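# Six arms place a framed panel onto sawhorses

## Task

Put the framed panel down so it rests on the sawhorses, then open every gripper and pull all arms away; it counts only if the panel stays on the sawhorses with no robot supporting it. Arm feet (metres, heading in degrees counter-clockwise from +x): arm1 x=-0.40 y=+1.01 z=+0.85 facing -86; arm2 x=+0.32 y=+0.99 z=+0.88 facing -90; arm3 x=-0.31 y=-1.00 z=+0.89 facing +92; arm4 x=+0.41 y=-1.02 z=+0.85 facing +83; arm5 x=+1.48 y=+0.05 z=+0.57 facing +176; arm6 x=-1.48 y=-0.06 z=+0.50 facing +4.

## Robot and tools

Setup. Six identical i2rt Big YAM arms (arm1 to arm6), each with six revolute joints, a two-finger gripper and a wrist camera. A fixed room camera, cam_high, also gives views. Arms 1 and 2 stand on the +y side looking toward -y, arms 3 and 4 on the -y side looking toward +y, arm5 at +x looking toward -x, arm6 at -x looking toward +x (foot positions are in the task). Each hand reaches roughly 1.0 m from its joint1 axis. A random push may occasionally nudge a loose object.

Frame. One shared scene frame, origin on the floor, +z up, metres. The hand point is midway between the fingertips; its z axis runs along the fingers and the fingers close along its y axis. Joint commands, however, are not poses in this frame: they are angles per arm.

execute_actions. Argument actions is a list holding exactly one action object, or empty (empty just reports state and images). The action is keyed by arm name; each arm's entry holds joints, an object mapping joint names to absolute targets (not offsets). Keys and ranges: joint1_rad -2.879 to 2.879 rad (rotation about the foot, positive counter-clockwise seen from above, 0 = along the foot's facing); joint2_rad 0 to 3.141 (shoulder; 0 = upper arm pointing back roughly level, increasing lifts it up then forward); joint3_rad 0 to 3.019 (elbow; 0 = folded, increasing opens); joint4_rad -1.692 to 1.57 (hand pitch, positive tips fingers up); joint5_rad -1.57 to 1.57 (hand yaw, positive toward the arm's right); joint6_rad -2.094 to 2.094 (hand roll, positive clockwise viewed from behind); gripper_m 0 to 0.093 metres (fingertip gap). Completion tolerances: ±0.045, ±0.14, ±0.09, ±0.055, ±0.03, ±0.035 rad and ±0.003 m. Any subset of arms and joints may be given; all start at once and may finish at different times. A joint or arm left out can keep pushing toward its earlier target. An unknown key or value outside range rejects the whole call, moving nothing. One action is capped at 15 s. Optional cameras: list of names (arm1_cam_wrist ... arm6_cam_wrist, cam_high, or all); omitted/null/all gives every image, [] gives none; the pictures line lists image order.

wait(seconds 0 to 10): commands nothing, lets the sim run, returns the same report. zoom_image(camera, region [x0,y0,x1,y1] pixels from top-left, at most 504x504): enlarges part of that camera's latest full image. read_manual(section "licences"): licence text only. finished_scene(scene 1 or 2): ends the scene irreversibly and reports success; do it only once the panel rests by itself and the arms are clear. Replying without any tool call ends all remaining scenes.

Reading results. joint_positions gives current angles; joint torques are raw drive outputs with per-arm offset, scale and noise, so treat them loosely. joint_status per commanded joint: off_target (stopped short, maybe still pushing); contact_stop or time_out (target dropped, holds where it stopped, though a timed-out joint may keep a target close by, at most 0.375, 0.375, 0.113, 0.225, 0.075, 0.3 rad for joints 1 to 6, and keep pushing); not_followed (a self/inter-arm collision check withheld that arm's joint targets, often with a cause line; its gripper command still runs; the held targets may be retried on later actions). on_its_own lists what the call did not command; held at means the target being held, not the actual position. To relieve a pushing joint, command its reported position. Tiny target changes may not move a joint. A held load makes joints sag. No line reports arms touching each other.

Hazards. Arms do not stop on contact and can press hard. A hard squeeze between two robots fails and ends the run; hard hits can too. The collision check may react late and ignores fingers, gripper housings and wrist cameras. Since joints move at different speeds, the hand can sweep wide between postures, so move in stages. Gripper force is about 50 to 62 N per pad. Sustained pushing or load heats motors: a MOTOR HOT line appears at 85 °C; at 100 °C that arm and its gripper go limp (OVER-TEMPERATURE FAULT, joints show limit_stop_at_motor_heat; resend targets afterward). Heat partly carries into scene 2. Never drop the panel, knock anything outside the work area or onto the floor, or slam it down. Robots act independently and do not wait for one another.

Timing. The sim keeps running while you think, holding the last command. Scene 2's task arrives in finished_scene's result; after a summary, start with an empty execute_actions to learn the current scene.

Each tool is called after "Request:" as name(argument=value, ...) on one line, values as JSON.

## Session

Request:
execute_actions(actions=[])

Scene clock: 0.00 s.
Joint torques (N m, as the arm reports them, + toward a larger angle): no reading
arm1.joint_positions: joint1_rad=+0.162 joint2_rad=+0.476 joint3_rad=+1.415 joint4_rad=-1.319 joint5_rad=-0.045 joint6_rad=+0.391 gripper_m=+0.094
arm1.joint_status: not commanded
arm1.hand: x=-0.3484 y=+0.8470 z=+1.4329 quat_wxyz=(-0.504, -0.618, -0.553, +0.242) (m; scene frame)
arm2.joint_positions: joint1_rad=-0.197 joint2_rad=+0.467 joint3_rad=+1.462 joint4_rad=-1.480 joint5_rad=+0.286 joint6_rad=-0.248 gripper_m=+0.094
arm2.joint_status: not commanded
arm2.hand: x=+0.2416 y=+0.8607 z=+1.4468 quat_wxyz=(-0.165, -0.639, -0.566, +0.494) (m; scene frame)
arm3.joint_positions: joint1_rad=-0.236 joint2_rad=+0.443 joint3_rad=+1.328 joint4_rad=-1.222 joint5_rad=-0.098 joint6_rad=-0.424 gripper_m=+0.094
arm3.joint_status: not commanded
arm3.hand: x=-0.2793 y=-0.8135 z=+1.4528 quat_wxyz=(-0.490, +0.654, -0.491, -0.301) (m; scene frame)
arm4.joint_positions: joint1_rad=+0.149 joint2_rad=+0.485 joint3_rad=+1.416 joint4_rad=-1.229 joint5_rad=-0.167 joint6_rad=+0.274 gripper_m=+0.095
arm4.joint_status: not commanded
arm4.hand: x=+0.3679 y=-0.8436 z=+1.4489 quat_wxyz=(-0.299, +0.536, -0.598, -0.516) (m; scene frame)
arm5.joint_positions: joint1_rad=+0.248 joint2_rad=+0.514 joint3_rad=+1.379 joint4_rad=-1.349 joint5_rad=+0.200 joint6_rad=+0.178 gripper_m=+0.094
arm5.joint_status: not commanded
arm5.hand: x=+1.2845 y=+0.0527 z=+1.1196 quat_wxyz=(+0.008, +0.851, -0.056, -0.522) (m; scene frame)
arm6.joint_positions: joint1_rad=-0.283 joint2_rad=+0.586 joint3_rad=+1.408 joint4_rad=-1.319 joint5_rad=-0.130 joint6_rad=-0.232 gripper_m=+0.095
arm6.joint_status: not commanded
arm6.hand: x=-1.2598 y=-0.0793 z=+1.0658 quat_wxyz=(-0.513, +0.043, -0.855, +0.062) (m; scene frame)
pictures: arm1_cam_wrist, arm2_cam_wrist, arm3_cam_wrist, arm4_cam_wrist, arm5_cam_wrist, arm6_cam_wrist, cam_high
Images, in order (width x height): arm1_cam_wrist 616x616, arm2_cam_wrist 616x616, arm3_cam_wrist 616x616, arm4_cam_wrist 616x616, arm5_cam_wrist 616x616, arm6_cam_wrist 616x616, cam_high 504x504.

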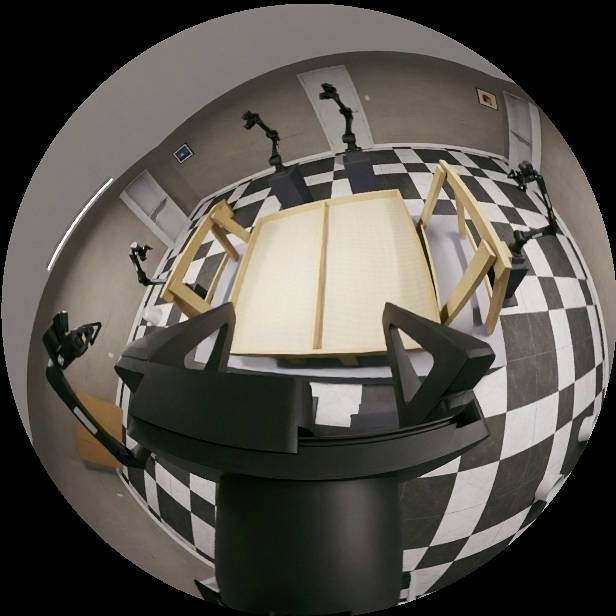

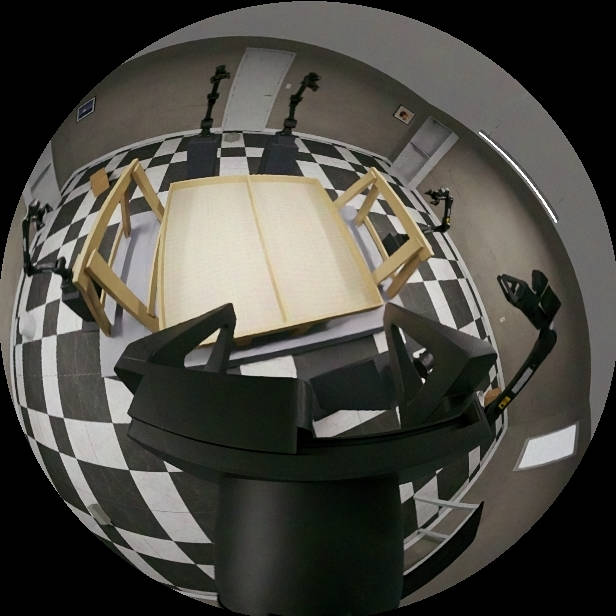

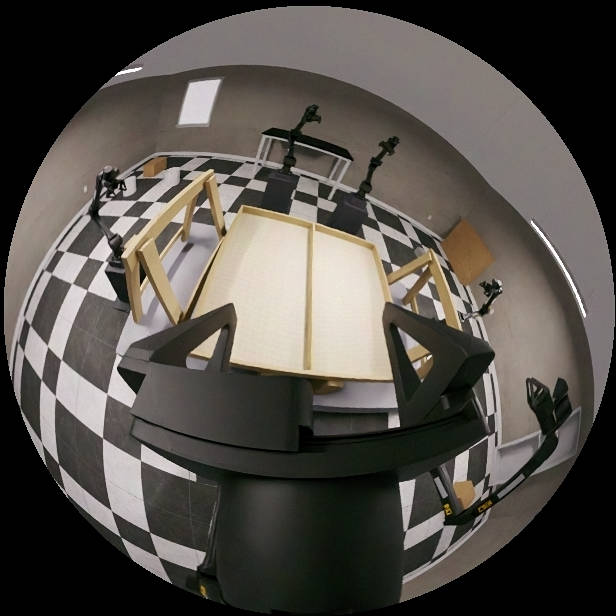

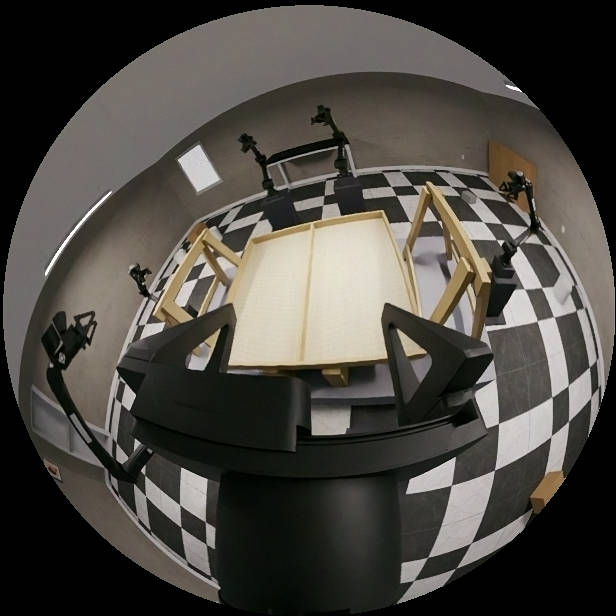

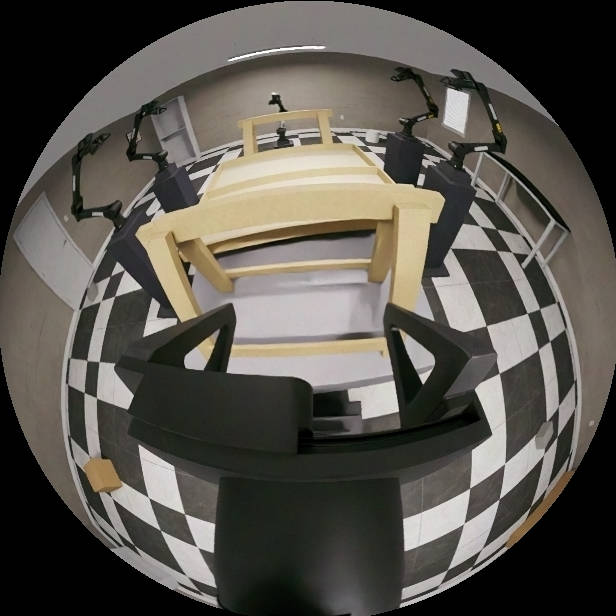

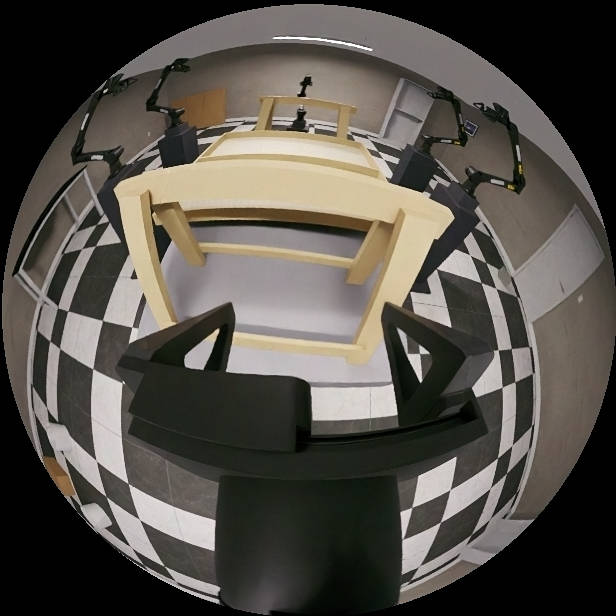

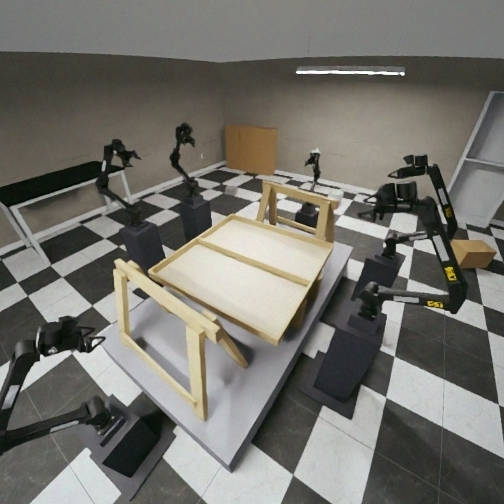

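Similar layout. Go to the z≈0.75 viewing pose directly.

Request:
execute_actions(actions=[{"arm1":{"joints":{"joint1_rad":-0.07,"joint2_rad":1.901,"joint3_rad":0.914,"joint4_rad":-0.575,"joint5_rad":0,"joint6_rad":1.571}},"arm2":{"joints":{"joint1_rad":0,"joint2_rad":1.96,"joint3_rad":0.92,"joint4_rad":-0.50,"joint5_rad":0,"joint6_rad":-1.571}},"arm3":{"joints":{"joint1_rad":-0.035,"joint2_rad":1.995,"joint3_rad":0.92,"joint4_rad":-0.475,"joint5_rad":0,"joint6_rad":-1.571}},"arm4":{"joints":{"joint1_rad":0.12,"joint2_rad":1.926,"joint3_rad":0.961,"joint4_rad":-0.59,"joint5_rad":0,"joint6_rad":1.571}},"arm5":{"joints":{"joint1_rad":0.07,"joint2_rad":0.6,"joint3_rad":0.2,"joint4_rad":0.4,"joint5_rad":0,"joint6_rad":0}},"arm6":{"joints":{"joint1_rad":-0.07,"joint2_rad":0.6,"joint3_rad":0.13,"joint4_rad":0.4,"joint5_rad":0,"joint6_rad":0}}}])

Scene clock: 10.73 s.
Joint torques (N m, as the arm reports them, + toward a larger angle): arm1=[ -1.57 -16.71   5.47   0.74   0.35   0.15] | arm2=[  1.62 -13.58   4.25   0.27  -0.27  -0.16] | arm3=[  0.73 -15.2    3.25   1.36  -0.01  -0.09] | arm4=[ -2.29 -13.42   5.18   1.38   0.39   0.27] | arm5=[-0.38  0.87 12.2   2.77 -0.16 -0.03] | arm6=[ 0.16 -0.24 10.94  3.43  0.04  0.12]
arm1.joint_positions: joint1_rad=-0.066 joint2_rad=+1.895 joint3_rad=+0.913 joint4_rad=-0.583 joint5_rad=-0.002 joint6_rad=+1.562 gripper_m=+0.094
arm1.joint_status: all done
arm1.hand: x=-0.4015 y=+0.5899 z=+0.7568 quat_wxyz=(-0.003, -1.000, -0.010, +0.007) (m; scene frame)
arm2.joint_positions: joint1_rad=-0.004 joint2_rad=+1.976 joint3_rad=+0.910 joint4_rad=-0.510 joint5_rad=+0.003 joint6_rad=-1.560 gripper_m=+0.094
arm2.joint_status: all done
arm2.hand: x=+0.3125 y=+0.5748 z=+0.7436 quat_wxyz=(+0.001, -0.009, -1.000, -0.010) (m; scene frame)
arm3.joint_positions: joint1_rad=-0.045 joint2_rad=+1.996 joint3_rad=+0.924 joint4_rad=-0.490 joint5_rad=-0.004 joint6_rad=-1.559 gripper_m=+0.094
arm3.joint_status: all done
arm3.hand: x=-0.3051 y=-0.5764 z=+0.7485 quat_wxyz=(+0.000, +1.000, -0.011, -0.009) (m; scene frame)
arm4.joint_positions: joint1_rad=+0.132 joint2_rad=+1.924 joint3_rad=+0.961 joint4_rad=-0.602 joint5_rad=-0.003 joint6_rad=+1.555 gripper_m=+0.095
arm4.joint_status: all done
arm4.hand: x=+0.4015 y=-0.5836 z=+0.7512 quat_wxyz=(-0.004, +0.017, -1.000, -0.005) (m; scene frame)
arm5.joint_positions: joint1_rad=+0.076 joint2_rad=+0.601 joint3_rad=+0.193 joint4_rad=+0.373 joint5_rad=+0.004 joint6_rad=+0.010 gripper_m=+0.094
arm5.joint_status: all done
arm5.hand: x=+1.1308 y=+0.0500 z=+0.8065 quat_wxyz=(+0.004, +0.719, -0.007, -0.695) (m; scene frame)
arm6.joint_positions: joint1_rad=-0.075 joint2_rad=+0.603 joint3_rad=+0.116 joint4_rad=+0.373 joint5_rad=-0.002 joint6_rad=-0.016 gripper_m=+0.095
arm6.joint_status: all done
arm6.hand: x=-1.1458 y=-0.0594 z=+0.7009 quat_wxyz=(-0.668, +0.008, -0.744, +0.010) (m; scene frame)
pictures: arm1_cam_wrist, arm2_cam_wrist, arm3_cam_wrist, arm4_cam_wrist, arm5_cam_wrist, arm6_cam_wrist, cam_high
Images, in order (width x height): arm1_cam_wrist 616x616, arm2_cam_wrist 616x616, arm3_cam_wrist 616x616, arm4_cam_wrist 616x616, arm5_cam_wrist 616x616, arm6_cam_wrist 616x616, cam_high 504x504.

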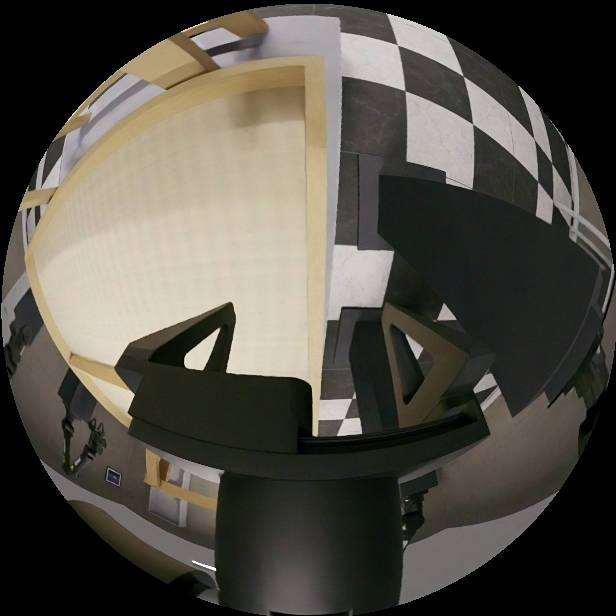

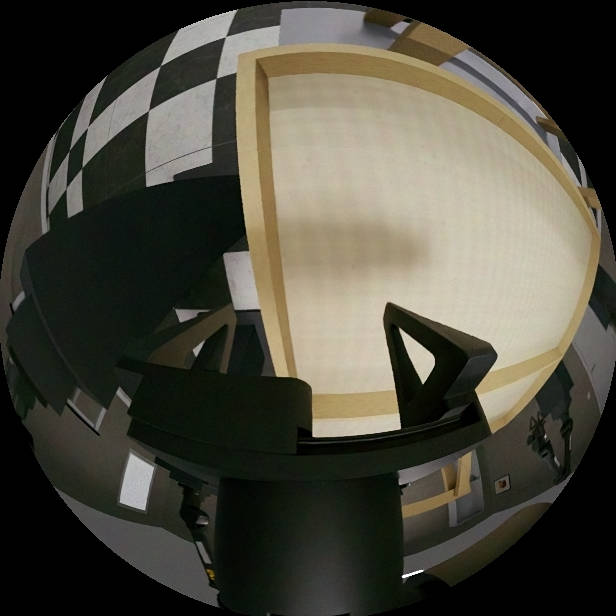

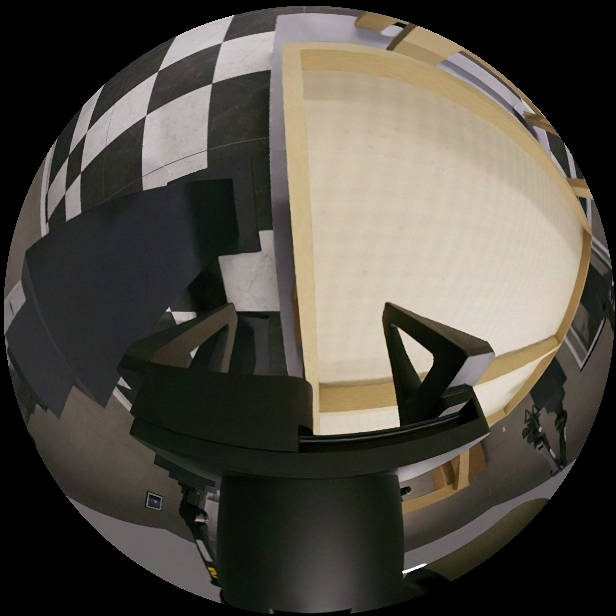

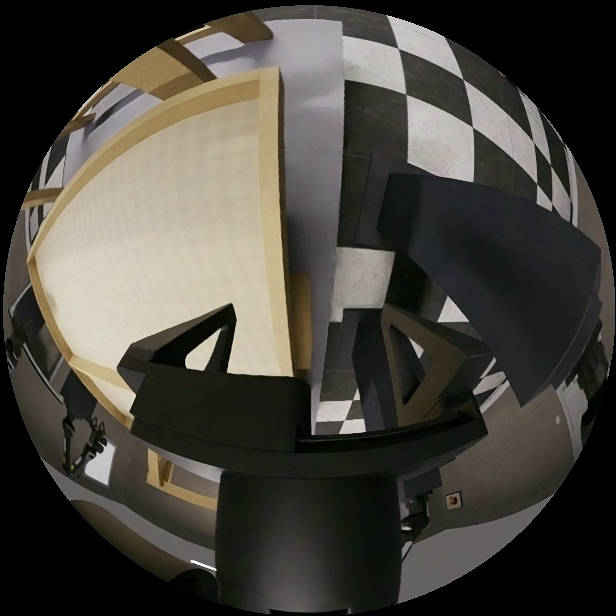

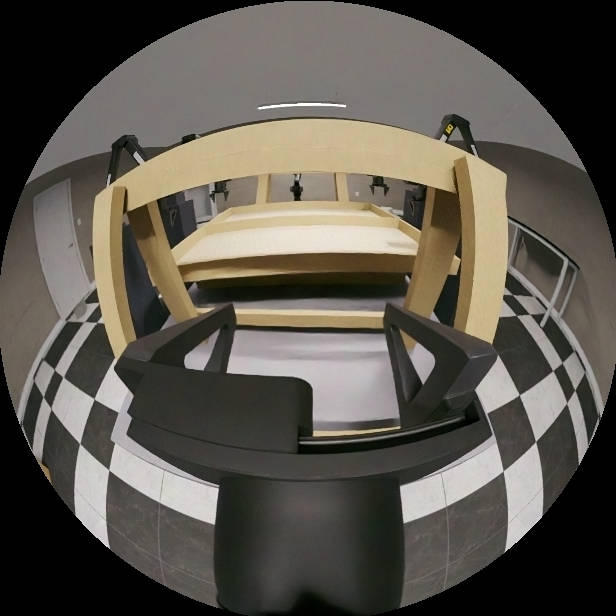

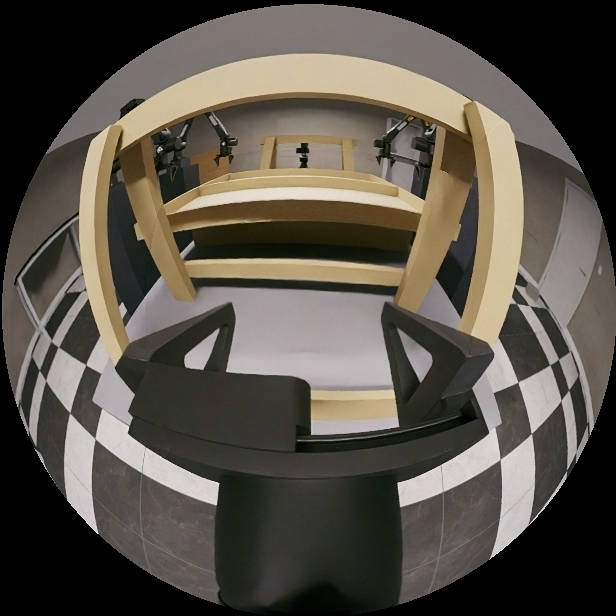

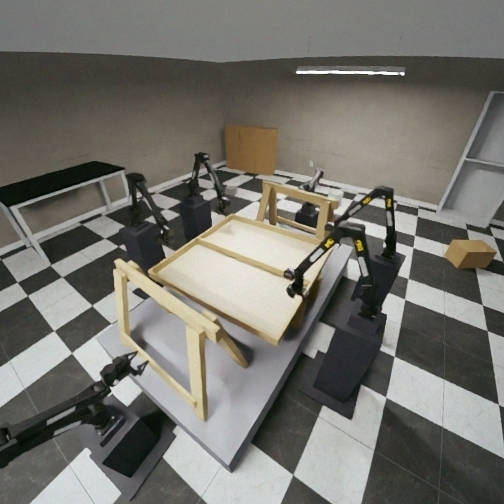

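Request:
execute_actions(actions=[{"arm1":{"joints":{"joint2_rad":2.109,"joint3_rad":0.907,"joint4_rad":-0.36,"joint6_rad":1.52}},"arm2":{"joints":{"joint2_rad":2.118,"joint3_rad":0.79,"joint4_rad":-0.21,"joint6_rad":-1.62}},"arm3":{"joints":{"joint2_rad":2.213,"joint3_rad":0.962,"joint4_rad":-0.30,"joint6_rad":-1.62}},"arm4":{"joints":{"joint2_rad":2.17,"joint3_rad":1.085,"joint4_rad":-0.468,"joint6_rad":1.52}},"arm5":{"joints":{"joint2_rad":1.9,"joint3_rad":0.22,"joint4_rad":0.85}},"arm6":{"joints":{"joint2_rad":1.6,"joint3_rad":0.13,"joint4_rad":0.8}}}], cameras=[])

Request:
execute_actions(actions=[{"arm1":{"joints":{"joint2_rad":2.307,"joint3_rad":0.966,"joint4_rad":-0.22}},"arm2":{"joints":{"joint2_rad":2.338,"joint3_rad":0.86,"joint4_rad":-0.068}},"arm3":{"joints":{"joint2_rad":2.407,"joint3_rad":1.032,"joint4_rad":-0.185}},"arm4":{"joints":{"joint2_rad":2.35,"joint3_rad":1.135,"joint4_rad":-0.345}},"arm5":{"joints":{"joint2_rad":2.03,"joint3_rad":0.26,"joint4_rad":0.95}},"arm6":{"joints":{"joint2_rad":1.68,"joint3_rad":0.17,"joint4_rad":0.8}}}])

Scene clock: 49.20 s.
Joint torques (N m, as the arm reports them, + toward a larger angle): arm1=[ -1.76 -18.42   3.86   0.7    0.35  -0.01] | arm2=[  1.64 -13.19   2.27   0.25  -0.25  -0.16] | arm3=[  0.78 -16.22   2.81   1.34  -0.01  -0.11] | arm4=[ -2.34 -16.44   4.83   0.99   0.33   0.04] | arm5=[-0.3  -4.96  1.56  2.3  -0.13 -0.04] | arm6=[ 0.15 -5.84  3.46  3.07  0.04  0.13]
arm1.joint_positions: joint1_rad=-0.066 joint2_rad=+2.113 joint3_rad=+0.901 joint4_rad=-0.369 joint5_rad=-0.002 joint6_rad=+1.528 gripper_m=+0.094
arm1.joint_status: all done
arm1.hand: x=-0.4030 y=+0.6028 z=+0.6688 quat_wxyz=(+0.005, -1.000, -0.027, +0.006) (m; scene frame)
arm2.joint_positions: joint1_rad=-0.004 joint2_rad=+2.139 joint3_rad=+0.780 joint4_rad=-0.220 joint5_rad=+0.003 joint6_rad=-1.609 gripper_m=+0.094
arm2.joint_status: all done
arm2.hand: x=+0.3130 y=+0.6320 z=+0.6665 quat_wxyz=(+0.001, +0.016, -1.000, -0.011) (m; scene frame)
arm3.joint_positions: joint1_rad=-0.045 joint2_rad=+2.219 joint3_rad=+0.951 joint4_rad=-0.315 joint5_rad=-0.004 joint6_rad=-1.608 gripper_m=+0.094
arm3.joint_status: all done
arm3.hand: x=-0.3064 y=-0.5866 z=+0.6635 quat_wxyz=(+0.010, +1.000, +0.014, -0.009) (m; scene frame)
arm4.joint_positions: joint1_rad=+0.132 joint2_rad=+2.176 joint3_rad=+1.077 joint4_rad=-0.473 joint5_rad=-0.002 joint6_rad=+1.536 gripper_m=+0.095
arm4.joint_status: all done
arm4.hand: x=+0.4019 y=-0.5534 z=+0.6653 quat_wxyz=(-0.004, +0.026, -1.000, -0.001) (m; scene frame)
arm5.joint_positions: joint1_rad=+0.076 joint2_rad=+1.885 joint3_rad=+0.213 joint4_rad=+0.826 joint5_rad=+0.004 joint6_rad=+0.010 gripper_m=+0.094
arm5.joint_status: all done
arm5.hand: x=+1.1473 y=+0.0478 z=+0.4714 quat_wxyz=(+0.003, +0.935, -0.007, -0.354) (m; scene frame)
arm6.joint_positions: joint1_rad=-0.075 joint2_rad=+1.593 joint3_rad=+0.116 joint4_rad=+0.775 joint5_rad=-0.002 joint6_rad=-0.016 gripper_m=+0.095
arm6.joint_status: all done
arm6.hand: x=-1.1532 y=-0.0613 z=+0.4749 quat_wxyz=(-0.423, +0.007, -0.906, +0.008) (m; scene frame)
pictures: none
No camera images: the call's "cameras" was empty. Leave "cameras" out to get every camera's image.

Scene clock: 51.30 s.
Joint torques (N m, as the arm reports them, + toward a larger angle): arm1=[ -1.57 -19.04   2.69   0.71   0.36   0.  ] | arm2=[ 1.61 -3.55  2.36  2.25 -0.23 -0.15] | arm3=[  0.77 -16.94   1.27   1.2   -0.01  -0.1 ] | arm4=[ -1.87 -17.21   3.6    1.16   0.33   0.03] | arm5=[-0.52 -6.59 -0.22  2.38 -0.19 -0.01] | arm6=[ 0.06 -6.81  2.78  2.93  0.03  0.13]
arm1.joint_positions: joint1_rad=-0.066 joint2_rad=+2.306 joint3_rad=+0.960 joint4_rad=-0.228 joint5_rad=-0.002 joint6_rad=+1.527 gripper_m=+0.094
arm1.joint_status: all done
arm1.hand: x=-0.4041 y=+0.5994 z=+0.6001 quat_wxyz=(+0.001, -1.000, -0.028, +0.007) (m; scene frame)
arm2.joint_positions: joint1_rad=-0.004 joint2_rad=+2.208 joint3_rad=+0.851 joint4_rad=-0.124 joint5_rad=+0.002 joint6_rad=-1.610 gripper_m=+0.094
arm2.joint_status: joint4_rad time_out (moved +0.095 of +0.152); the others done
arm2.on_its_own: joint4_rad reads -0.124 and still pushes toward -0.068 since a time_out
arm2.hand: x=+0.3128 y=+0.5886 z=+0.6483 quat_wxyz=(+0.002, +0.016, -0.999, +0.038) (m; scene frame)
arm3.joint_positions: joint1_rad=-0.045 joint2_rad=+2.412 joint3_rad=+1.032 joint4_rad=-0.195 joint5_rad=-0.004 joint6_rad=-1.609 gripper_m=+0.094
arm3.joint_status: all done
arm3.hand: x=-0.3073 y=-0.5817 z=+0.5941 quat_wxyz=(+0.006, +1.000, +0.014, -0.009) (m; scene frame)
arm4.joint_positions: joint1_rad=+0.132 joint2_rad=+2.356 joint3_rad=+1.129 joint4_rad=-0.353 joint5_rad=-0.002 joint6_rad=+1.535 gripper_m=+0.095
arm4.joint_status: all done
arm4.hand: x=+0.4027 y=-0.5554 z=+0.5930 quat_wxyz=(-0.004, +0.026, -1.000, +0.003) (m; scene frame)
arm5.joint_positions: joint1_rad=+0.076 joint2_rad=+2.016 joint3_rad=+0.262 joint4_rad=+0.925 joint5_rad=+0.004 joint6_rad=+0.010 gripper_m=+0.094
arm5.joint_status: all done
arm5.hand: x=+1.1323 y=+0.0477 z=+0.4522 quat_wxyz=(+0.003, +0.932, -0.007, -0.363) (m; scene frame)
arm6.joint_positions: joint1_rad=-0.075 joint2_rad=+1.673 joint3_rad=+0.161 joint4_rad=+0.776 joint5_rad=-0.002 joint6_rad=-0.016 gripper_m=+0.095
arm6.joint_status: all done
arm6.hand: x=-1.1420 y=-0.0615 z=+0.4604 quat_wxyz=(-0.408, +0.007, -0.913, +0.007) (m; scene frame)
pictures: arm1_cam_wrist, arm2_cam_wrist, arm3_cam_wrist, arm4_cam_wrist, arm5_cam_wrist, arm6_cam_wrist, cam_high
Images, in order (width x height): arm1_cam_wrist 616x616, arm2_cam_wrist 616x616, arm3_cam_wrist 616x616, arm4_cam_wrist 616x616, arm5_cam_wrist 616x616, arm6_cam_wrist 616x616, cam_high 504x504.

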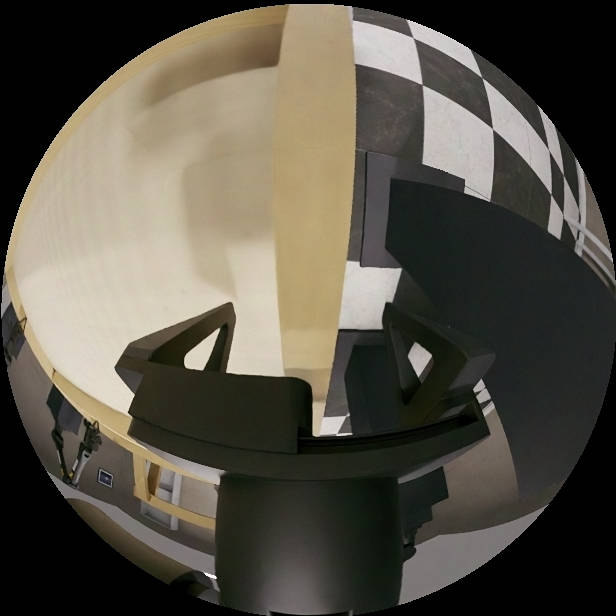

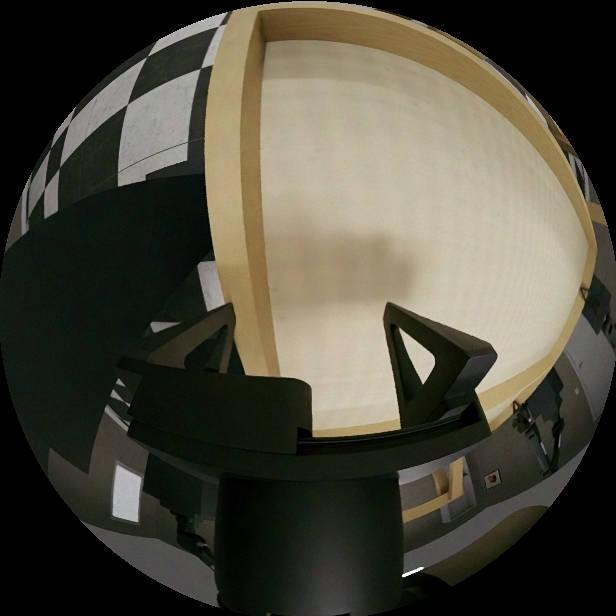

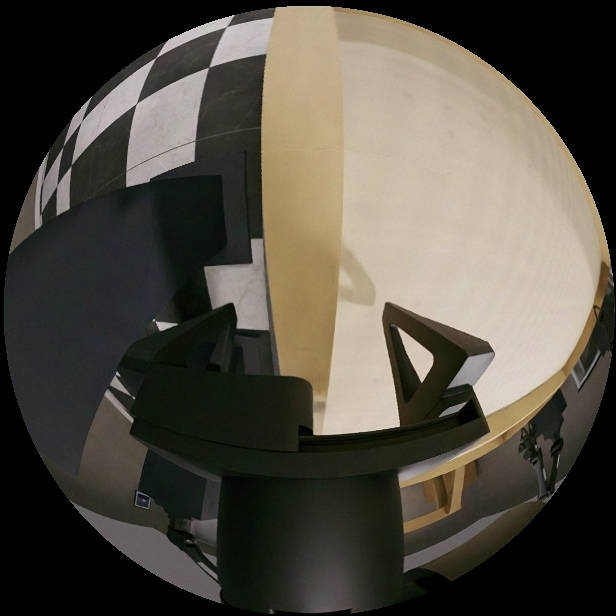

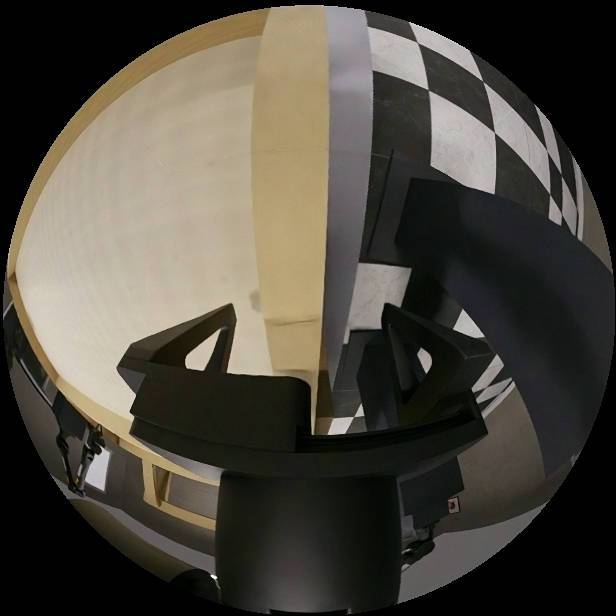

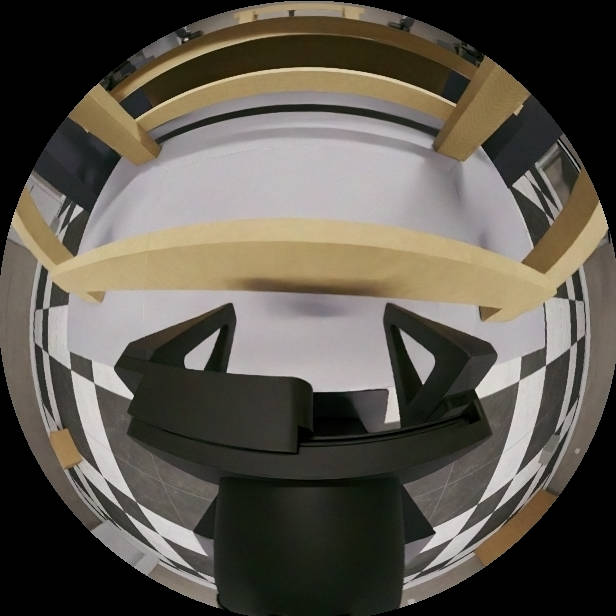

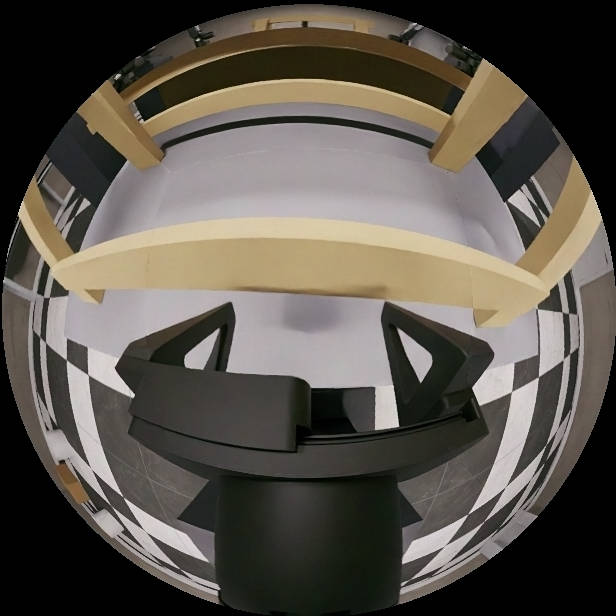

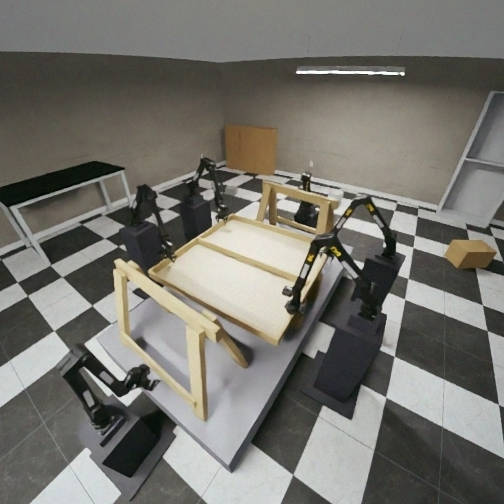

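Arm2 caught the rim; ease it outward then descend in two steps.

Request:
execute_actions(actions=[{"arm2":{"joints":{"joint2_rad":2.19,"joint3_rad":0.80,"joint4_rad":-0.18}}}], cameras=[])

Request:
execute_actions(actions=[{"arm2":{"joints":{"joint2_rad":2.28,"joint3_rad":0.82,"joint4_rad":-0.12}}}], cameras=[])

Request:
execute_actions(actions=[{"arm2":{"joints":{"joint2_rad":2.35,"joint3_rad":0.852,"joint4_rad":-0.065}}}], cameras=["arm2_cam_wrist"])

Scene clock: 60.33 s.
Joint torques (N m, as the arm reports them, + toward a larger angle): arm1=[ -1.75 -19.12   2.72   0.71   0.34   0.  ] | arm2=[  1.6  -12.87   1.73  -0.36  -0.23  -0.15] | arm3=[  0.79 -16.9    1.28   1.21  -0.01  -0.1 ] | arm4=[ -2.39 -17.35   3.64   1.16   0.31   0.02] | arm5=[-0.71 -6.12 -0.14  2.39 -0.15 -0.04] | arm6=[ 0.03 -6.8   2.74  2.92  0.03  0.12]
arm1.joint_positions: joint1_rad=-0.066 joint2_rad=+2.306 joint3_rad=+0.960 joint4_rad=-0.228 joint5_rad=-0.002 joint6_rad=+1.527 gripper_m=+0.094
arm1.joint_status: not commanded
arm1.hand: x=-0.4041 y=+0.5994 z=+0.6001 quat_wxyz=(+0.001, -1.000, -0.028, +0.007) (m; scene frame)
arm2.joint_positions: joint1_rad=-0.004 joint2_rad=+2.203 joint3_rad=+0.793 joint4_rad=-0.175 joint5_rad=+0.002 joint6_rad=-1.611 gripper_m=+0.094
arm2.joint_status: all done
arm2.hand: x=+0.3131 y=+0.6354 z=+0.6458 quat_wxyz=(+0.001, +0.016, -1.000, -0.014) (m; scene frame)
arm3.joint_positions: joint1_rad=-0.045 joint2_rad=+2.412 joint3_rad=+1.032 joint4_rad=-0.195 joint5_rad=-0.004 joint6_rad=-1.609 gripper_m=+0.094
arm3.joint_status: not commanded
arm3.hand: x=-0.3073 y=-0.5817 z=+0.5941 quat_wxyz=(+0.006, +1.000, +0.014, -0.009) (m; scene frame)
arm4.joint_positions: joint1_rad=+0.132 joint2_rad=+2.356 joint3_rad=+1.129 joint4_rad=-0.353 joint5_rad=-0.002 joint6_rad=+1.535 gripper_m=+0.095
arm4.joint_status: not commanded
arm4.hand: x=+0.4027 y=-0.5554 z=+0.5930 quat_wxyz=(-0.004, +0.026, -1.000, +0.003) (m; scene frame)
arm5.joint_positions: joint1_rad=+0.076 joint2_rad=+2.016 joint3_rad=+0.262 joint4_rad=+0.925 joint5_rad=+0.004 joint6_rad=+0.010 gripper_m=+0.094
arm5.joint_status: not commanded
arm5.hand: x=+1.1323 y=+0.0477 z=+0.4522 quat_wxyz=(+0.003, +0.932, -0.007, -0.363) (m; scene frame)
arm6.joint_positions: joint1_rad=-0.075 joint2_rad=+1.673 joint3_rad=+0.161 joint4_rad=+0.776 joint5_rad=-0.002 joint6_rad=-0.016 gripper_m=+0.095
arm6.joint_status: not commanded
arm6.hand: x=-1.1420 y=-0.0615 z=+0.4604 quat_wxyz=(-0.408, +0.007, -0.913, +0.007) (m; scene frame)
pictures: none
No camera images: the call's "cameras" was empty. Leave "cameras" out to get every camera's image.

Scene clock: 61.17 s.
Joint torques (N m, as the arm reports them, + toward a larger angle): arm1=[ -1.73 -18.94   2.64   0.71   0.35   0.  ] | arm2=[  1.6  -12.77   0.79   0.17  -0.23  -0.16] | arm3=[  0.71 -16.97   1.26   1.21  -0.01  -0.1 ] | arm4=[ -2.23 -16.65   3.52   1.22   0.34   0.02] | arm5=[-0.06 -5.97 -0.21  2.51 -0.17 -0.04] | arm6=[ 0.01 -6.8   2.74  2.94  0.03  0.13]
arm1.joint_positions: joint1_rad=-0.066 joint2_rad=+2.306 joint3_rad=+0.960 joint4_rad=-0.228 joint5_rad=-0.002 joint6_rad=+1.527 gripper_m=+0.094
arm1.joint_status: not commanded
arm1.hand: x=-0.4041 y=+0.5994 z=+0.6001 quat_wxyz=(+0.001, -1.000, -0.028, +0.007) (m; scene frame)
arm2.joint_positions: joint1_rad=-0.004 joint2_rad=+2.287 joint3_rad=+0.818 joint4_rad=-0.129 joint5_rad=+0.002 joint6_rad=-1.611 gripper_m=+0.094
arm2.joint_status: all done
arm2.hand: x=+0.3131 y=+0.6398 z=+0.6185 quat_wxyz=(+0.000, +0.016, -1.000, -0.021) (m; scene frame)
arm3.joint_positions: joint1_rad=-0.045 joint2_rad=+2.412 joint3_rad=+1.032 joint4_rad=-0.195 joint5_rad=-0.004 joint6_rad=-1.609 gripper_m=+0.094
arm3.joint_status: not commanded
arm3.hand: x=-0.3073 y=-0.5817 z=+0.5941 quat_wxyz=(+0.006, +1.000, +0.014, -0.009) (m; scene frame)
arm4.joint_positions: joint1_rad=+0.132 joint2_rad=+2.356 joint3_rad=+1.129 joint4_rad=-0.353 joint5_rad=-0.002 joint6_rad=+1.535 gripper_m=+0.095
arm4.joint_status: not commanded
arm4.hand: x=+0.4027 y=-0.5554 z=+0.5930 quat_wxyz=(-0.004, +0.026, -1.000, +0.003) (m; scene frame)
arm5.joint_positions: joint1_rad=+0.076 joint2_rad=+2.016 joint3_rad=+0.262 joint4_rad=+0.925 joint5_rad=+0.004 joint6_rad=+0.010 gripper_m=+0.094
arm5.joint_status: not commanded
arm5.hand: x=+1.1323 y=+0.0477 z=+0.4522 quat_wxyz=(+0.003, +0.932, -0.007, -0.363) (m; scene frame)
arm6.joint_positions: joint1_rad=-0.075 joint2_rad=+1.673 joint3_rad=+0.161 joint4_rad=+0.776 joint5_rad=-0.002 joint6_rad=-0.016 gripper_m=+0.095
arm6.joint_status: not commanded
arm6.hand: x=-1.1420 y=-0.0615 z=+0.4604 quat_wxyz=(-0.408, +0.007, -0.913, +0.007) (m; scene frame)
pictures: none
No camera images: the call's "cameras" was empty. Leave "cameras" out to get every camera's image.

Scene clock: 61.93 s.
Joint torques (N m, as the arm reports them, + toward a larger angle): arm1=[ -1.73 -18.96   2.65   0.72   0.35  -0.02] | arm2=[  1.62 -12.45   0.59   0.18  -0.23  -0.15] | arm3=[  0.72 -16.89   1.27   1.2   -0.01  -0.09] | arm4=[ -2.34 -17.09   3.56   1.13   0.34   0.03] | arm5=[-0.44 -5.87 -0.13  2.5  -0.12 -0.05] | arm6=[ 0.12 -6.8   2.75  2.94  0.03  0.13]
arm1.joint_positions: joint1_rad=-0.066 joint2_rad=+2.306 joint3_rad=+0.960 joint4_rad=-0.228 joint5_rad=-0.002 joint6_rad=+1.527 gripper_m=+0.094
arm1.joint_status: not commanded
arm1.hand: x=-0.4041 y=+0.5994 z=+0.6001 quat_wxyz=(+0.001, -1.000, -0.028, +0.007) (m; scene frame)
arm2.joint_positions: joint1_rad=-0.004 joint2_rad=+2.353 joint3_rad=+0.852 joint4_rad=-0.074 joint5_rad=+0.002 joint6_rad=-1.611 gripper_m=+0.094
arm2.joint_status: all done
arm2.hand: x=+0.3131 y=+0.6313 z=+0.5971 quat_wxyz=(+0.001, +0.016, -1.000, -0.009) (m; scene frame)
arm3.joint_positions: joint1_rad=-0.045 joint2_rad=+2.412 joint3_rad=+1.032 joint4_rad=-0.195 joint5_rad=-0.004 joint6_rad=-1.609 gripper_m=+0.094
arm3.joint_status: not commanded
arm3.hand: x=-0.3073 y=-0.5817 z=+0.5941 quat_wxyz=(+0.006, +1.000, +0.014, -0.009) (m; scene frame)
arm4.joint_positions: joint1_rad=+0.132 joint2_rad=+2.356 joint3_rad=+1.129 joint4_rad=-0.353 joint5_rad=-0.002 joint6_rad=+1.535 gripper_m=+0.095
arm4.joint_status: not commanded
arm4.hand: x=+0.4027 y=-0.5554 z=+0.5930 quat_wxyz=(-0.004, +0.026, -1.000, +0.003) (m; scene frame)
arm5.joint_positions: joint1_rad=+0.076 joint2_rad=+2.016 joint3_rad=+0.262 joint4_rad=+0.925 joint5_rad=+0.004 joint6_rad=+0.010 gripper_m=+0.094
arm5.joint_status: not commanded
arm5.hand: x=+1.1323 y=+0.0477 z=+0.4522 quat_wxyz=(+0.003, +0.932, -0.007, -0.363) (m; scene frame)
arm6.joint_positions: joint1_rad=-0.075 joint2_rad=+1.673 joint3_rad=+0.161 joint4_rad=+0.776 joint5_rad=-0.002 joint6_rad=-0.016 gripper_m=+0.095
arm6.joint_status: not commanded
arm6.hand: x=-1.1420 y=-0.0615 z=+0.4604 quat_wxyz=(-0.408, +0.007, -0.913, +0.007) (m; scene frame)
pictures: arm2_cam_wrist
Images, in order (width x height): arm2_cam_wrist 616x616.

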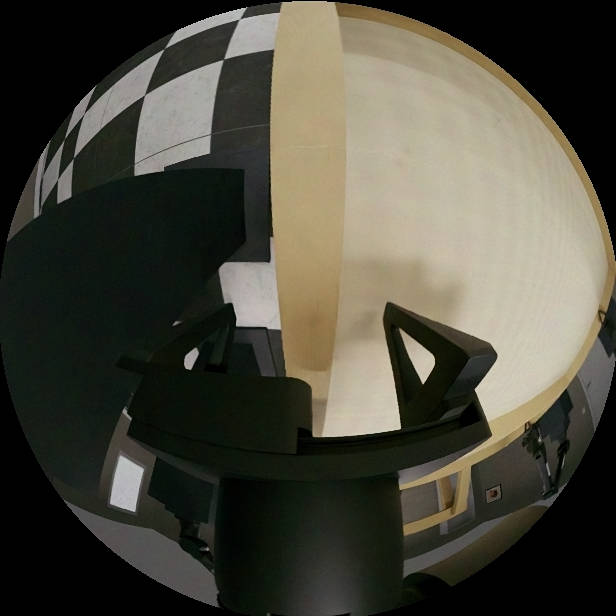

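Request:
execute_actions(actions=[{"arm1":{"joints":{"gripper_m":0}},"arm2":{"joints":{"gripper_m":0}},"arm3":{"joints":{"gripper_m":0}},"arm4":{"joints":{"gripper_m":0}}}], cameras=[])

Request:
execute_actions(actions=[{"arm1":{"joints":{"joint2_rad":2.0,"joint3_rad":0.895,"joint4_rad":-0.40}},"arm2":{"joints":{"joint2_rad":2.02,"joint3_rad":0.772,"joint4_rad":-0.26}},"arm3":{"joints":{"joint2_rad":2.112,"joint3_rad":0.95,"joint4_rad":-0.35}},"arm4":{"joints":{"joint2_rad":2.085,"joint3_rad":1.09,"joint4_rad":-0.51}}}], cameras=[])

Request:
execute_actions(actions=[{"arm1":{"joints":{"joint2_rad":1.66,"joint3_rad":0.94,"joint4_rad":-0.765}},"arm2":{"joints":{"joint2_rad":1.628,"joint3_rad":0.794,"joint4_rad":-0.655}},"arm3":{"joints":{"joint2_rad":1.76,"joint3_rad":0.955,"joint4_rad":-0.68}},"arm4":{"joints":{"joint2_rad":1.786,"joint3_rad":1.13,"joint4_rad":-0.822}}}], cameras=[])

Request:
execute_actions(actions=[{"arm1":{"joints":{"joint2_rad":1.445,"joint3_rad":1.11,"joint4_rad":-1.10}},"arm2":{"joints":{"joint2_rad":1.365,"joint3_rad":0.955,"joint4_rad":-1.03}},"arm3":{"joints":{"joint2_rad":1.52,"joint3_rad":1.095,"joint4_rad":-1.005}},"arm4":{"joints":{"joint2_rad":1.595,"joint3_rad":1.285,"joint4_rad":-1.125}},"arm5":{"joints":{"joint2_rad":2.2,"joint3_rad":0.68,"joint4_rad":1.08}},"arm6":{"joints":{"joint2_rad":1.92,"joint3_rad":0.62,"joint4_rad":0.96}}}], cameras=["arm5_cam_wrist","arm6_cam_wrist","cam_high"])

Scene clock: 94.00 s.
Joint torques (N m, as the arm reports them, + toward a larger angle): arm1=[ -1.57 -19.19   2.62   0.49   0.35  -0.07] | arm2=[  1.64 -12.68   0.55   0.03  -0.23  -0.15] | arm3=[  0.83 -16.98   1.31   1.17  -0.04  -0.1 ] | arm4=[ -2.24 -17.29   3.22   0.89   0.37   0.03] | arm5=[-0.17 -6.24 -0.16  2.34 -0.15 -0.04] | arm6=[ 0.03 -6.71  2.76  2.96  0.03  0.13]
arm1.joint_positions: joint1_rad=-0.066 joint2_rad=+2.306 joint3_rad=+0.962 joint4_rad=-0.222 joint5_rad=-0.003 joint6_rad=+1.534 gripper_m=+0.018
arm1.joint_status: gripper_m off_target (ended at +0.018, target +0.000)
arm1.hand: x=-0.4040 y=+0.5969 z=+0.6002 quat_wxyz=(-0.002, -1.000, -0.024, +0.006) (m; scene frame)
arm2.joint_positions: joint1_rad=-0.004 joint2_rad=+2.353 joint3_rad=+0.852 joint4_rad=-0.069 joint5_rad=+0.002 joint6_rad=-1.611 gripper_m=+0.018
arm2.joint_status: gripper_m off_target (ended at +0.018, target +0.000)
arm2.hand: x=+0.3131 y=+0.6303 z=+0.5970 quat_wxyz=(+0.001, +0.017, -1.000, -0.007) (m; scene frame)
arm3.joint_positions: joint1_rad=-0.045 joint2_rad=+2.412 joint3_rad=+1.031 joint4_rad=-0.194 joint5_rad=-0.003 joint6_rad=-1.609 gripper_m=+0.018
arm3.joint_status: gripper_m off_target (ended at +0.018, target +0.000)
arm3.hand: x=-0.3071 y=-0.5819 z=+0.5940 quat_wxyz=(+0.006, +1.000, +0.014, -0.008) (m; scene frame)
arm4.joint_positions: joint1_rad=+0.132 joint2_rad=+2.356 joint3_rad=+1.136 joint4_rad=-0.342 joint5_rad=-0.002 joint6_rad=+1.535 gripper_m=+0.018
arm4.joint_status: gripper_m off_target (ended at +0.018, target +0.000)
arm4.hand: x=+0.4026 y=-0.5486 z=+0.5938 quat_wxyz=(-0.004, +0.027, -1.000, -0.006) (m; scene frame)
arm5.joint_positions: joint1_rad=+0.076 joint2_rad=+2.016 joint3_rad=+0.262 joint4_rad=+0.925 joint5_rad=+0.004 joint6_rad=+0.010 gripper_m=+0.094
arm5.joint_status: not commanded
arm5.hand: x=+1.1323 y=+0.0477 z=+0.4522 quat_wxyz=(+0.003, +0.932, -0.007, -0.363) (m; scene frame)
arm6.joint_positions: joint1_rad=-0.075 joint2_rad=+1.673 joint3_rad=+0.161 joint4_rad=+0.776 joint5_rad=-0.002 joint6_rad=-0.016 gripper_m=+0.095
arm6.joint_status: not commanded
arm6.hand: x=-1.1420 y=-0.0615 z=+0.4604 quat_wxyz=(-0.408, +0.007, -0.913, +0.007) (m; scene frame)
pictures: none
No camera images: the call's "cameras" was empty. Leave "cameras" out to get every camera's image.

Scene clock: 95.13 s.
Joint torques (N m, as the arm reports them, + toward a larger angle): arm1=[ -1.59 -23.31   4.48  -0.51   0.11  -0.09] | arm2=[  1.55 -17.15   2.14  -1.12  -0.2   -0.15] | arm3=[  0.74 -22.01   2.42  -0.26   0.12  -0.09] | arm4=[ -2.21 -22.12   4.84  -0.38   0.43   0.02] | arm5=[-0.72 -6.26 -0.06  2.4  -0.17 -0.06] | arm6=[-0.01 -6.8   2.77  2.95  0.03  0.13]
arm1.joint_positions: joint1_rad=-0.066 joint2_rad=+2.063 joint3_rad=+0.885 joint4_rad=-0.379 joint5_rad=+0.003 joint6_rad=+1.536 gripper_m=+0.018
arm1.joint_status: all done
arm1.hand: x=-0.4036 y=+0.5995 z=+0.6861 quat_wxyz=(-0.007, -1.000, -0.023, +0.009) (m; scene frame)
arm2.joint_positions: joint1_rad=-0.003 joint2_rad=+2.100 joint3_rad=+0.766 joint4_rad=-0.235 joint5_rad=+0.001 joint6_rad=-1.611 gripper_m=+0.018
arm2.joint_status: all done
arm2.hand: x=+0.3135 y=+0.6312 z=+0.6785 quat_wxyz=(+0.000, +0.017, -1.000, -0.006) (m; scene frame)
arm3.joint_positions: joint1_rad=-0.045 joint2_rad=+2.189 joint3_rad=+0.947 joint4_rad=-0.322 joint5_rad=-0.007 joint6_rad=-1.609 gripper_m=+0.018
arm3.joint_status: all done
arm3.hand: x=-0.3070 y=-0.5801 z=+0.6750 quat_wxyz=(+0.000, +1.000, +0.014, -0.011) (m; scene frame)
arm4.joint_positions: joint1_rad=+0.129 joint2_rad=+2.166 joint3_rad=+1.085 joint4_rad=-0.476 joint5_rad=-0.005 joint6_rad=+1.535 gripper_m=+0.018
arm4.joint_status: all done
arm4.hand: x=+0.4026 y=-0.5459 z=+0.6713 quat_wxyz=(-0.003, +0.025, -1.000, -0.009) (m; scene frame)
arm5.joint_positions: joint1_rad=+0.076 joint2_rad=+2.016 joint3_rad=+0.262 joint4_rad=+0.925 joint5_rad=+0.004 joint6_rad=+0.010 gripper_m=+0.094
arm5.joint_status: not commanded
arm5.hand: x=+1.1323 y=+0.0477 z=+0.4522 quat_wxyz=(+0.003, +0.932, -0.007, -0.363) (m; scene frame)
arm6.joint_positions: joint1_rad=-0.075 joint2_rad=+1.673 joint3_rad=+0.161 joint4_rad=+0.776 joint5_rad=-0.002 joint6_rad=-0.016 gripper_m=+0.095
arm6.joint_status: not commanded
arm6.hand: x=-1.1420 y=-0.0615 z=+0.4604 quat_wxyz=(-0.408, +0.007, -0.913, +0.007) (m; scene frame)
pictures: none
No camera images: the call's "cameras" was empty. Leave "cameras" out to get every camera's image.

Scene clock: 96.33 s.
Joint torques (N m, as the arm reports them, + toward a larger angle): arm1=[ -1.67 -21.78   9.54  -0.63   0.18  -0.09] | arm2=[  1.26 -14.63   7.05  -1.22  -0.09  -0.18] | arm3=[  0.57 -20.06   6.64   0.06   0.16  -0.11] | arm4=[ -1.53 -19.84   9.56  -0.34   0.42   0.01] | arm5=[-0.07 -6.04 -0.23  2.29 -0.14 -0.06] | arm6=[ 0.11 -6.68  2.74  2.99  0.03  0.13]
arm1.joint_positions: joint1_rad=-0.069 joint2_rad=+1.722 joint3_rad=+0.902 joint4_rad=-0.738 joint5_rad=+0.001 joint6_rad=+1.536 gripper_m=+0.018
arm1.joint_status: all done
arm1.hand: x=-0.4022 y=+0.6003 z=+0.8223 quat_wxyz=(-0.007, -1.000, -0.022, +0.008) (m; scene frame)
arm2.joint_positions: joint1_rad=+0.000 joint2_rad=+1.697 joint3_rad=+0.754 joint4_rad=-0.627 joint5_rad=-0.001 joint6_rad=-1.608 gripper_m=+0.018
arm2.joint_status: all done
arm2.hand: x=+0.3149 y=+0.6292 z=+0.8153 quat_wxyz=(-0.001, +0.017, -1.000, -0.006) (m; scene frame)
arm3.joint_positions: joint1_rad=-0.042 joint2_rad=+1.835 joint3_rad=+0.920 joint4_rad=-0.661 joint5_rad=-0.009 joint6_rad=-1.608 gripper_m=+0.018
arm3.joint_status: all done
arm3.hand: x=-0.3064 y=-0.5826 z=+0.8122 quat_wxyz=(+0.007, +1.000, +0.015, -0.011) (m; scene frame)
arm4.joint_positions: joint1_rad=+0.126 joint2_rad=+1.861 joint3_rad=+1.090 joint4_rad=-0.789 joint5_rad=-0.004 joint6_rad=+1.535 gripper_m=+0.019
arm4.joint_status: all done
arm4.hand: x=+0.4032 y=-0.5478 z=+0.8104 quat_wxyz=(-0.003, +0.023, -1.000, -0.007) (m; scene frame)
arm5.joint_positions: joint1_rad=+0.076 joint2_rad=+2.016 joint3_rad=+0.262 joint4_rad=+0.925 joint5_rad=+0.004 joint6_rad=+0.010 gripper_m=+0.094
arm5.joint_status: not commanded
arm5.hand: x=+1.1323 y=+0.0477 z=+0.4522 quat_wxyz=(+0.003, +0.932, -0.007, -0.363) (m; scene frame)
arm6.joint_positions: joint1_rad=-0.075 joint2_rad=+1.673 joint3_rad=+0.161 joint4_rad=+0.776 joint5_rad=-0.002 joint6_rad=-0.016 gripper_m=+0.095
arm6.joint_status: not commanded
arm6.hand: x=-1.1420 y=-0.0615 z=+0.4604 quat_wxyz=(-0.408, +0.007, -0.913, +0.007) (m; scene frame)
pictures: none
No camera images: the call's "cameras" was empty. Leave "cameras" out to get every camera's image.

Scene clock: 98.77 s.
Joint torques (N m, as the arm reports them, + toward a larger angle): arm1=[ -1.15 -21.11  15.23  -0.91   0.09  -0.06] | arm2=[  1.26 -13.97  12.62  -1.74  -0.02  -0.18] | arm3=[  0.47 -18.84  12.65  -0.66   0.16  -0.11] | arm4=[ -2.05 -19.9   14.37  -0.42   0.23   0.04] | arm5=[  1.03 -12.89  11.34   3.67  -0.14   0.34] | arm6=[  0.47 -16.44  11.25   5.01  -0.04   0.34]
arm1.joint_positions: joint1_rad=-0.072 joint2_rad=+1.518 joint3_rad=+1.025 joint4_rad=-1.066 joint5_rad=+0.003 joint6_rad=+1.532 gripper_m=+0.018
arm1.joint_status: all done
arm1.hand: x=-0.4019 y=+0.6010 z=+0.9386 quat_wxyz=(-0.007, -1.000, -0.022, +0.009) (m; scene frame)
arm2.joint_positions: joint1_rad=+0.000 joint2_rad=+1.440 joint3_rad=+0.861 joint4_rad=-0.989 joint5_rad=-0.003 joint6_rad=-1.608 gripper_m=+0.018
arm2.joint_status: joint3_rad time_out (moved +0.107 of +0.201); the others done
arm2.on_its_own: joint3_rad reads +0.861 and still pushes toward +0.955 since a time_out
arm2.hand: x=+0.3152 y=+0.6290 z=+0.9326 quat_wxyz=(-0.002, +0.017, -1.000, -0.006) (m; scene frame)
arm3.joint_positions: joint1_rad=-0.042 joint2_rad=+1.598 joint3_rad=+0.991 joint4_rad=-0.966 joint5_rad=-0.009 joint6_rad=-1.608 gripper_m=+0.018
arm3.joint_status: joint3_rad time_out (moved +0.071 of +0.175); the others done
arm3.on_its_own: joint3_rad reads +0.991 and still pushes toward +1.095 since a time_out
arm3.hand: x=-0.3050 y=-0.5865 z=+0.9262 quat_wxyz=(+0.005, +1.000, +0.015, -0.011) (m; scene frame)
arm4.joint_positions: joint1_rad=+0.122 joint2_rad=+1.679 joint3_rad=+1.201 joint4_rad=-1.088 joint5_rad=+0.001 joint6_rad=+1.532 gripper_m=+0.019
arm4.joint_status: all done
arm4.hand: x=+0.4043 y=-0.5496 z=+0.9266 quat_wxyz=(-0.005, +0.023, -1.000, -0.004) (m; scene frame)
arm5.joint_positions: joint1_rad=+0.062 joint2_rad=+2.237 joint3_rad=+0.551 joint4_rad=+1.022 joint5_rad=+0.003 joint6_rad=-0.035 gripper_m=+0.094
arm5.joint_status: joint3_rad time_out (moved +0.289 of +0.418); joint4_rad time_out (moved +0.097 of +0.155); the others done
arm5.on_its_own: joint3_rad reads +0.551 and still pushes toward +0.663 since a time_out; joint4_rad reads +1.022 and still pushes toward +1.080 since a time_out
arm5.hand: x=+1.0160 y=+0.0543 z=+0.4212 quat_wxyz=(-0.010, +0.899, +0.007, -0.438) (m; scene frame)
arm6.joint_positions: joint1_rad=-0.081 joint2_rad=+1.963 joint3_rad=+0.463 joint4_rad=+0.891 joint5_rad=-0.001 joint6_rad=-0.037 gripper_m=+0.095
arm6.joint_status: joint3_rad time_out (moved +0.302 of +0.459); joint4_rad time_out (moved +0.115 of +0.184); the others done
arm6.on_its_own: joint3_rad reads +0.463 and still pushes toward +0.575 since a time_out; joint4_rad reads +0.891 and still pushes toward +0.960 since a time_out
arm6.hand: x=-1.0168 y=-0.0655 z=+0.4399 quat_wxyz=(-0.465, +0.013, -0.885, +0.015) (m; scene frame)
pictures: arm5_cam_wrist, arm6_cam_wrist, cam_high
Images, in order (width x height): arm5_cam_wrist 616x616, arm6_cam_wrist 616x616, cam_high 504x504.

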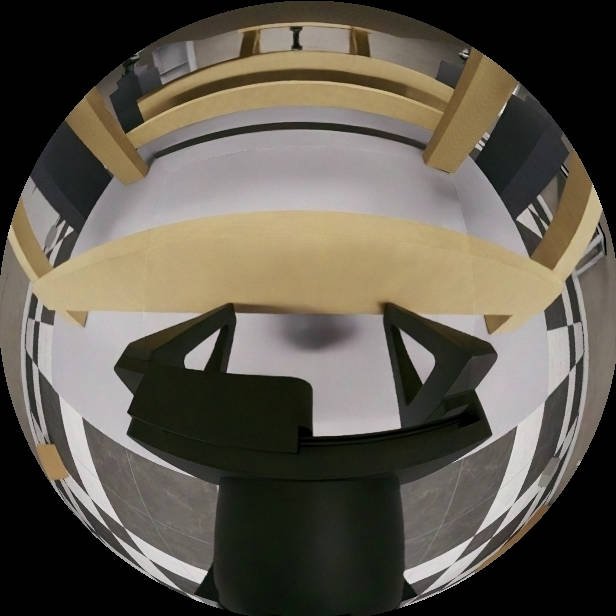

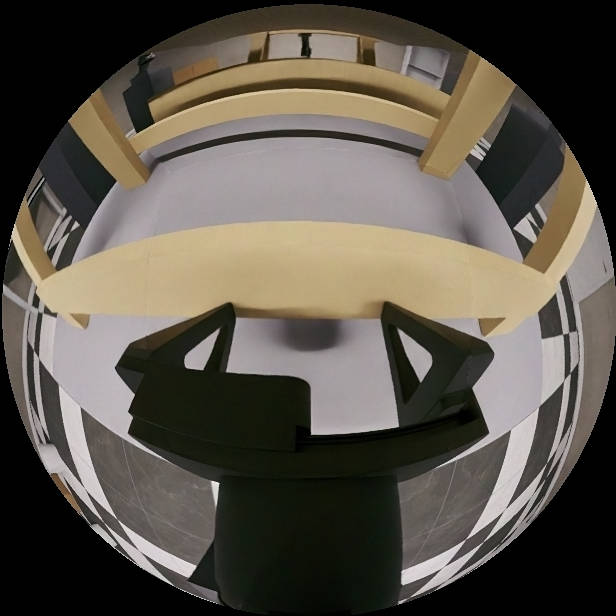

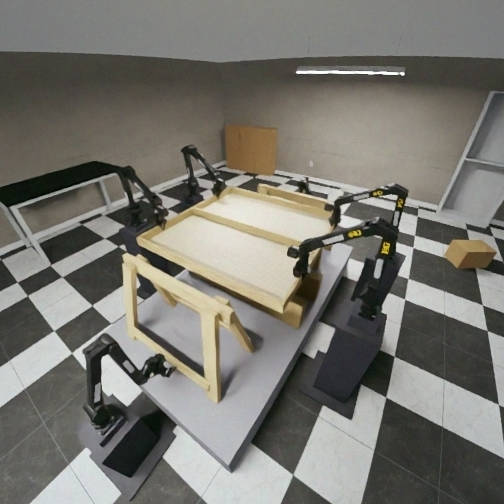

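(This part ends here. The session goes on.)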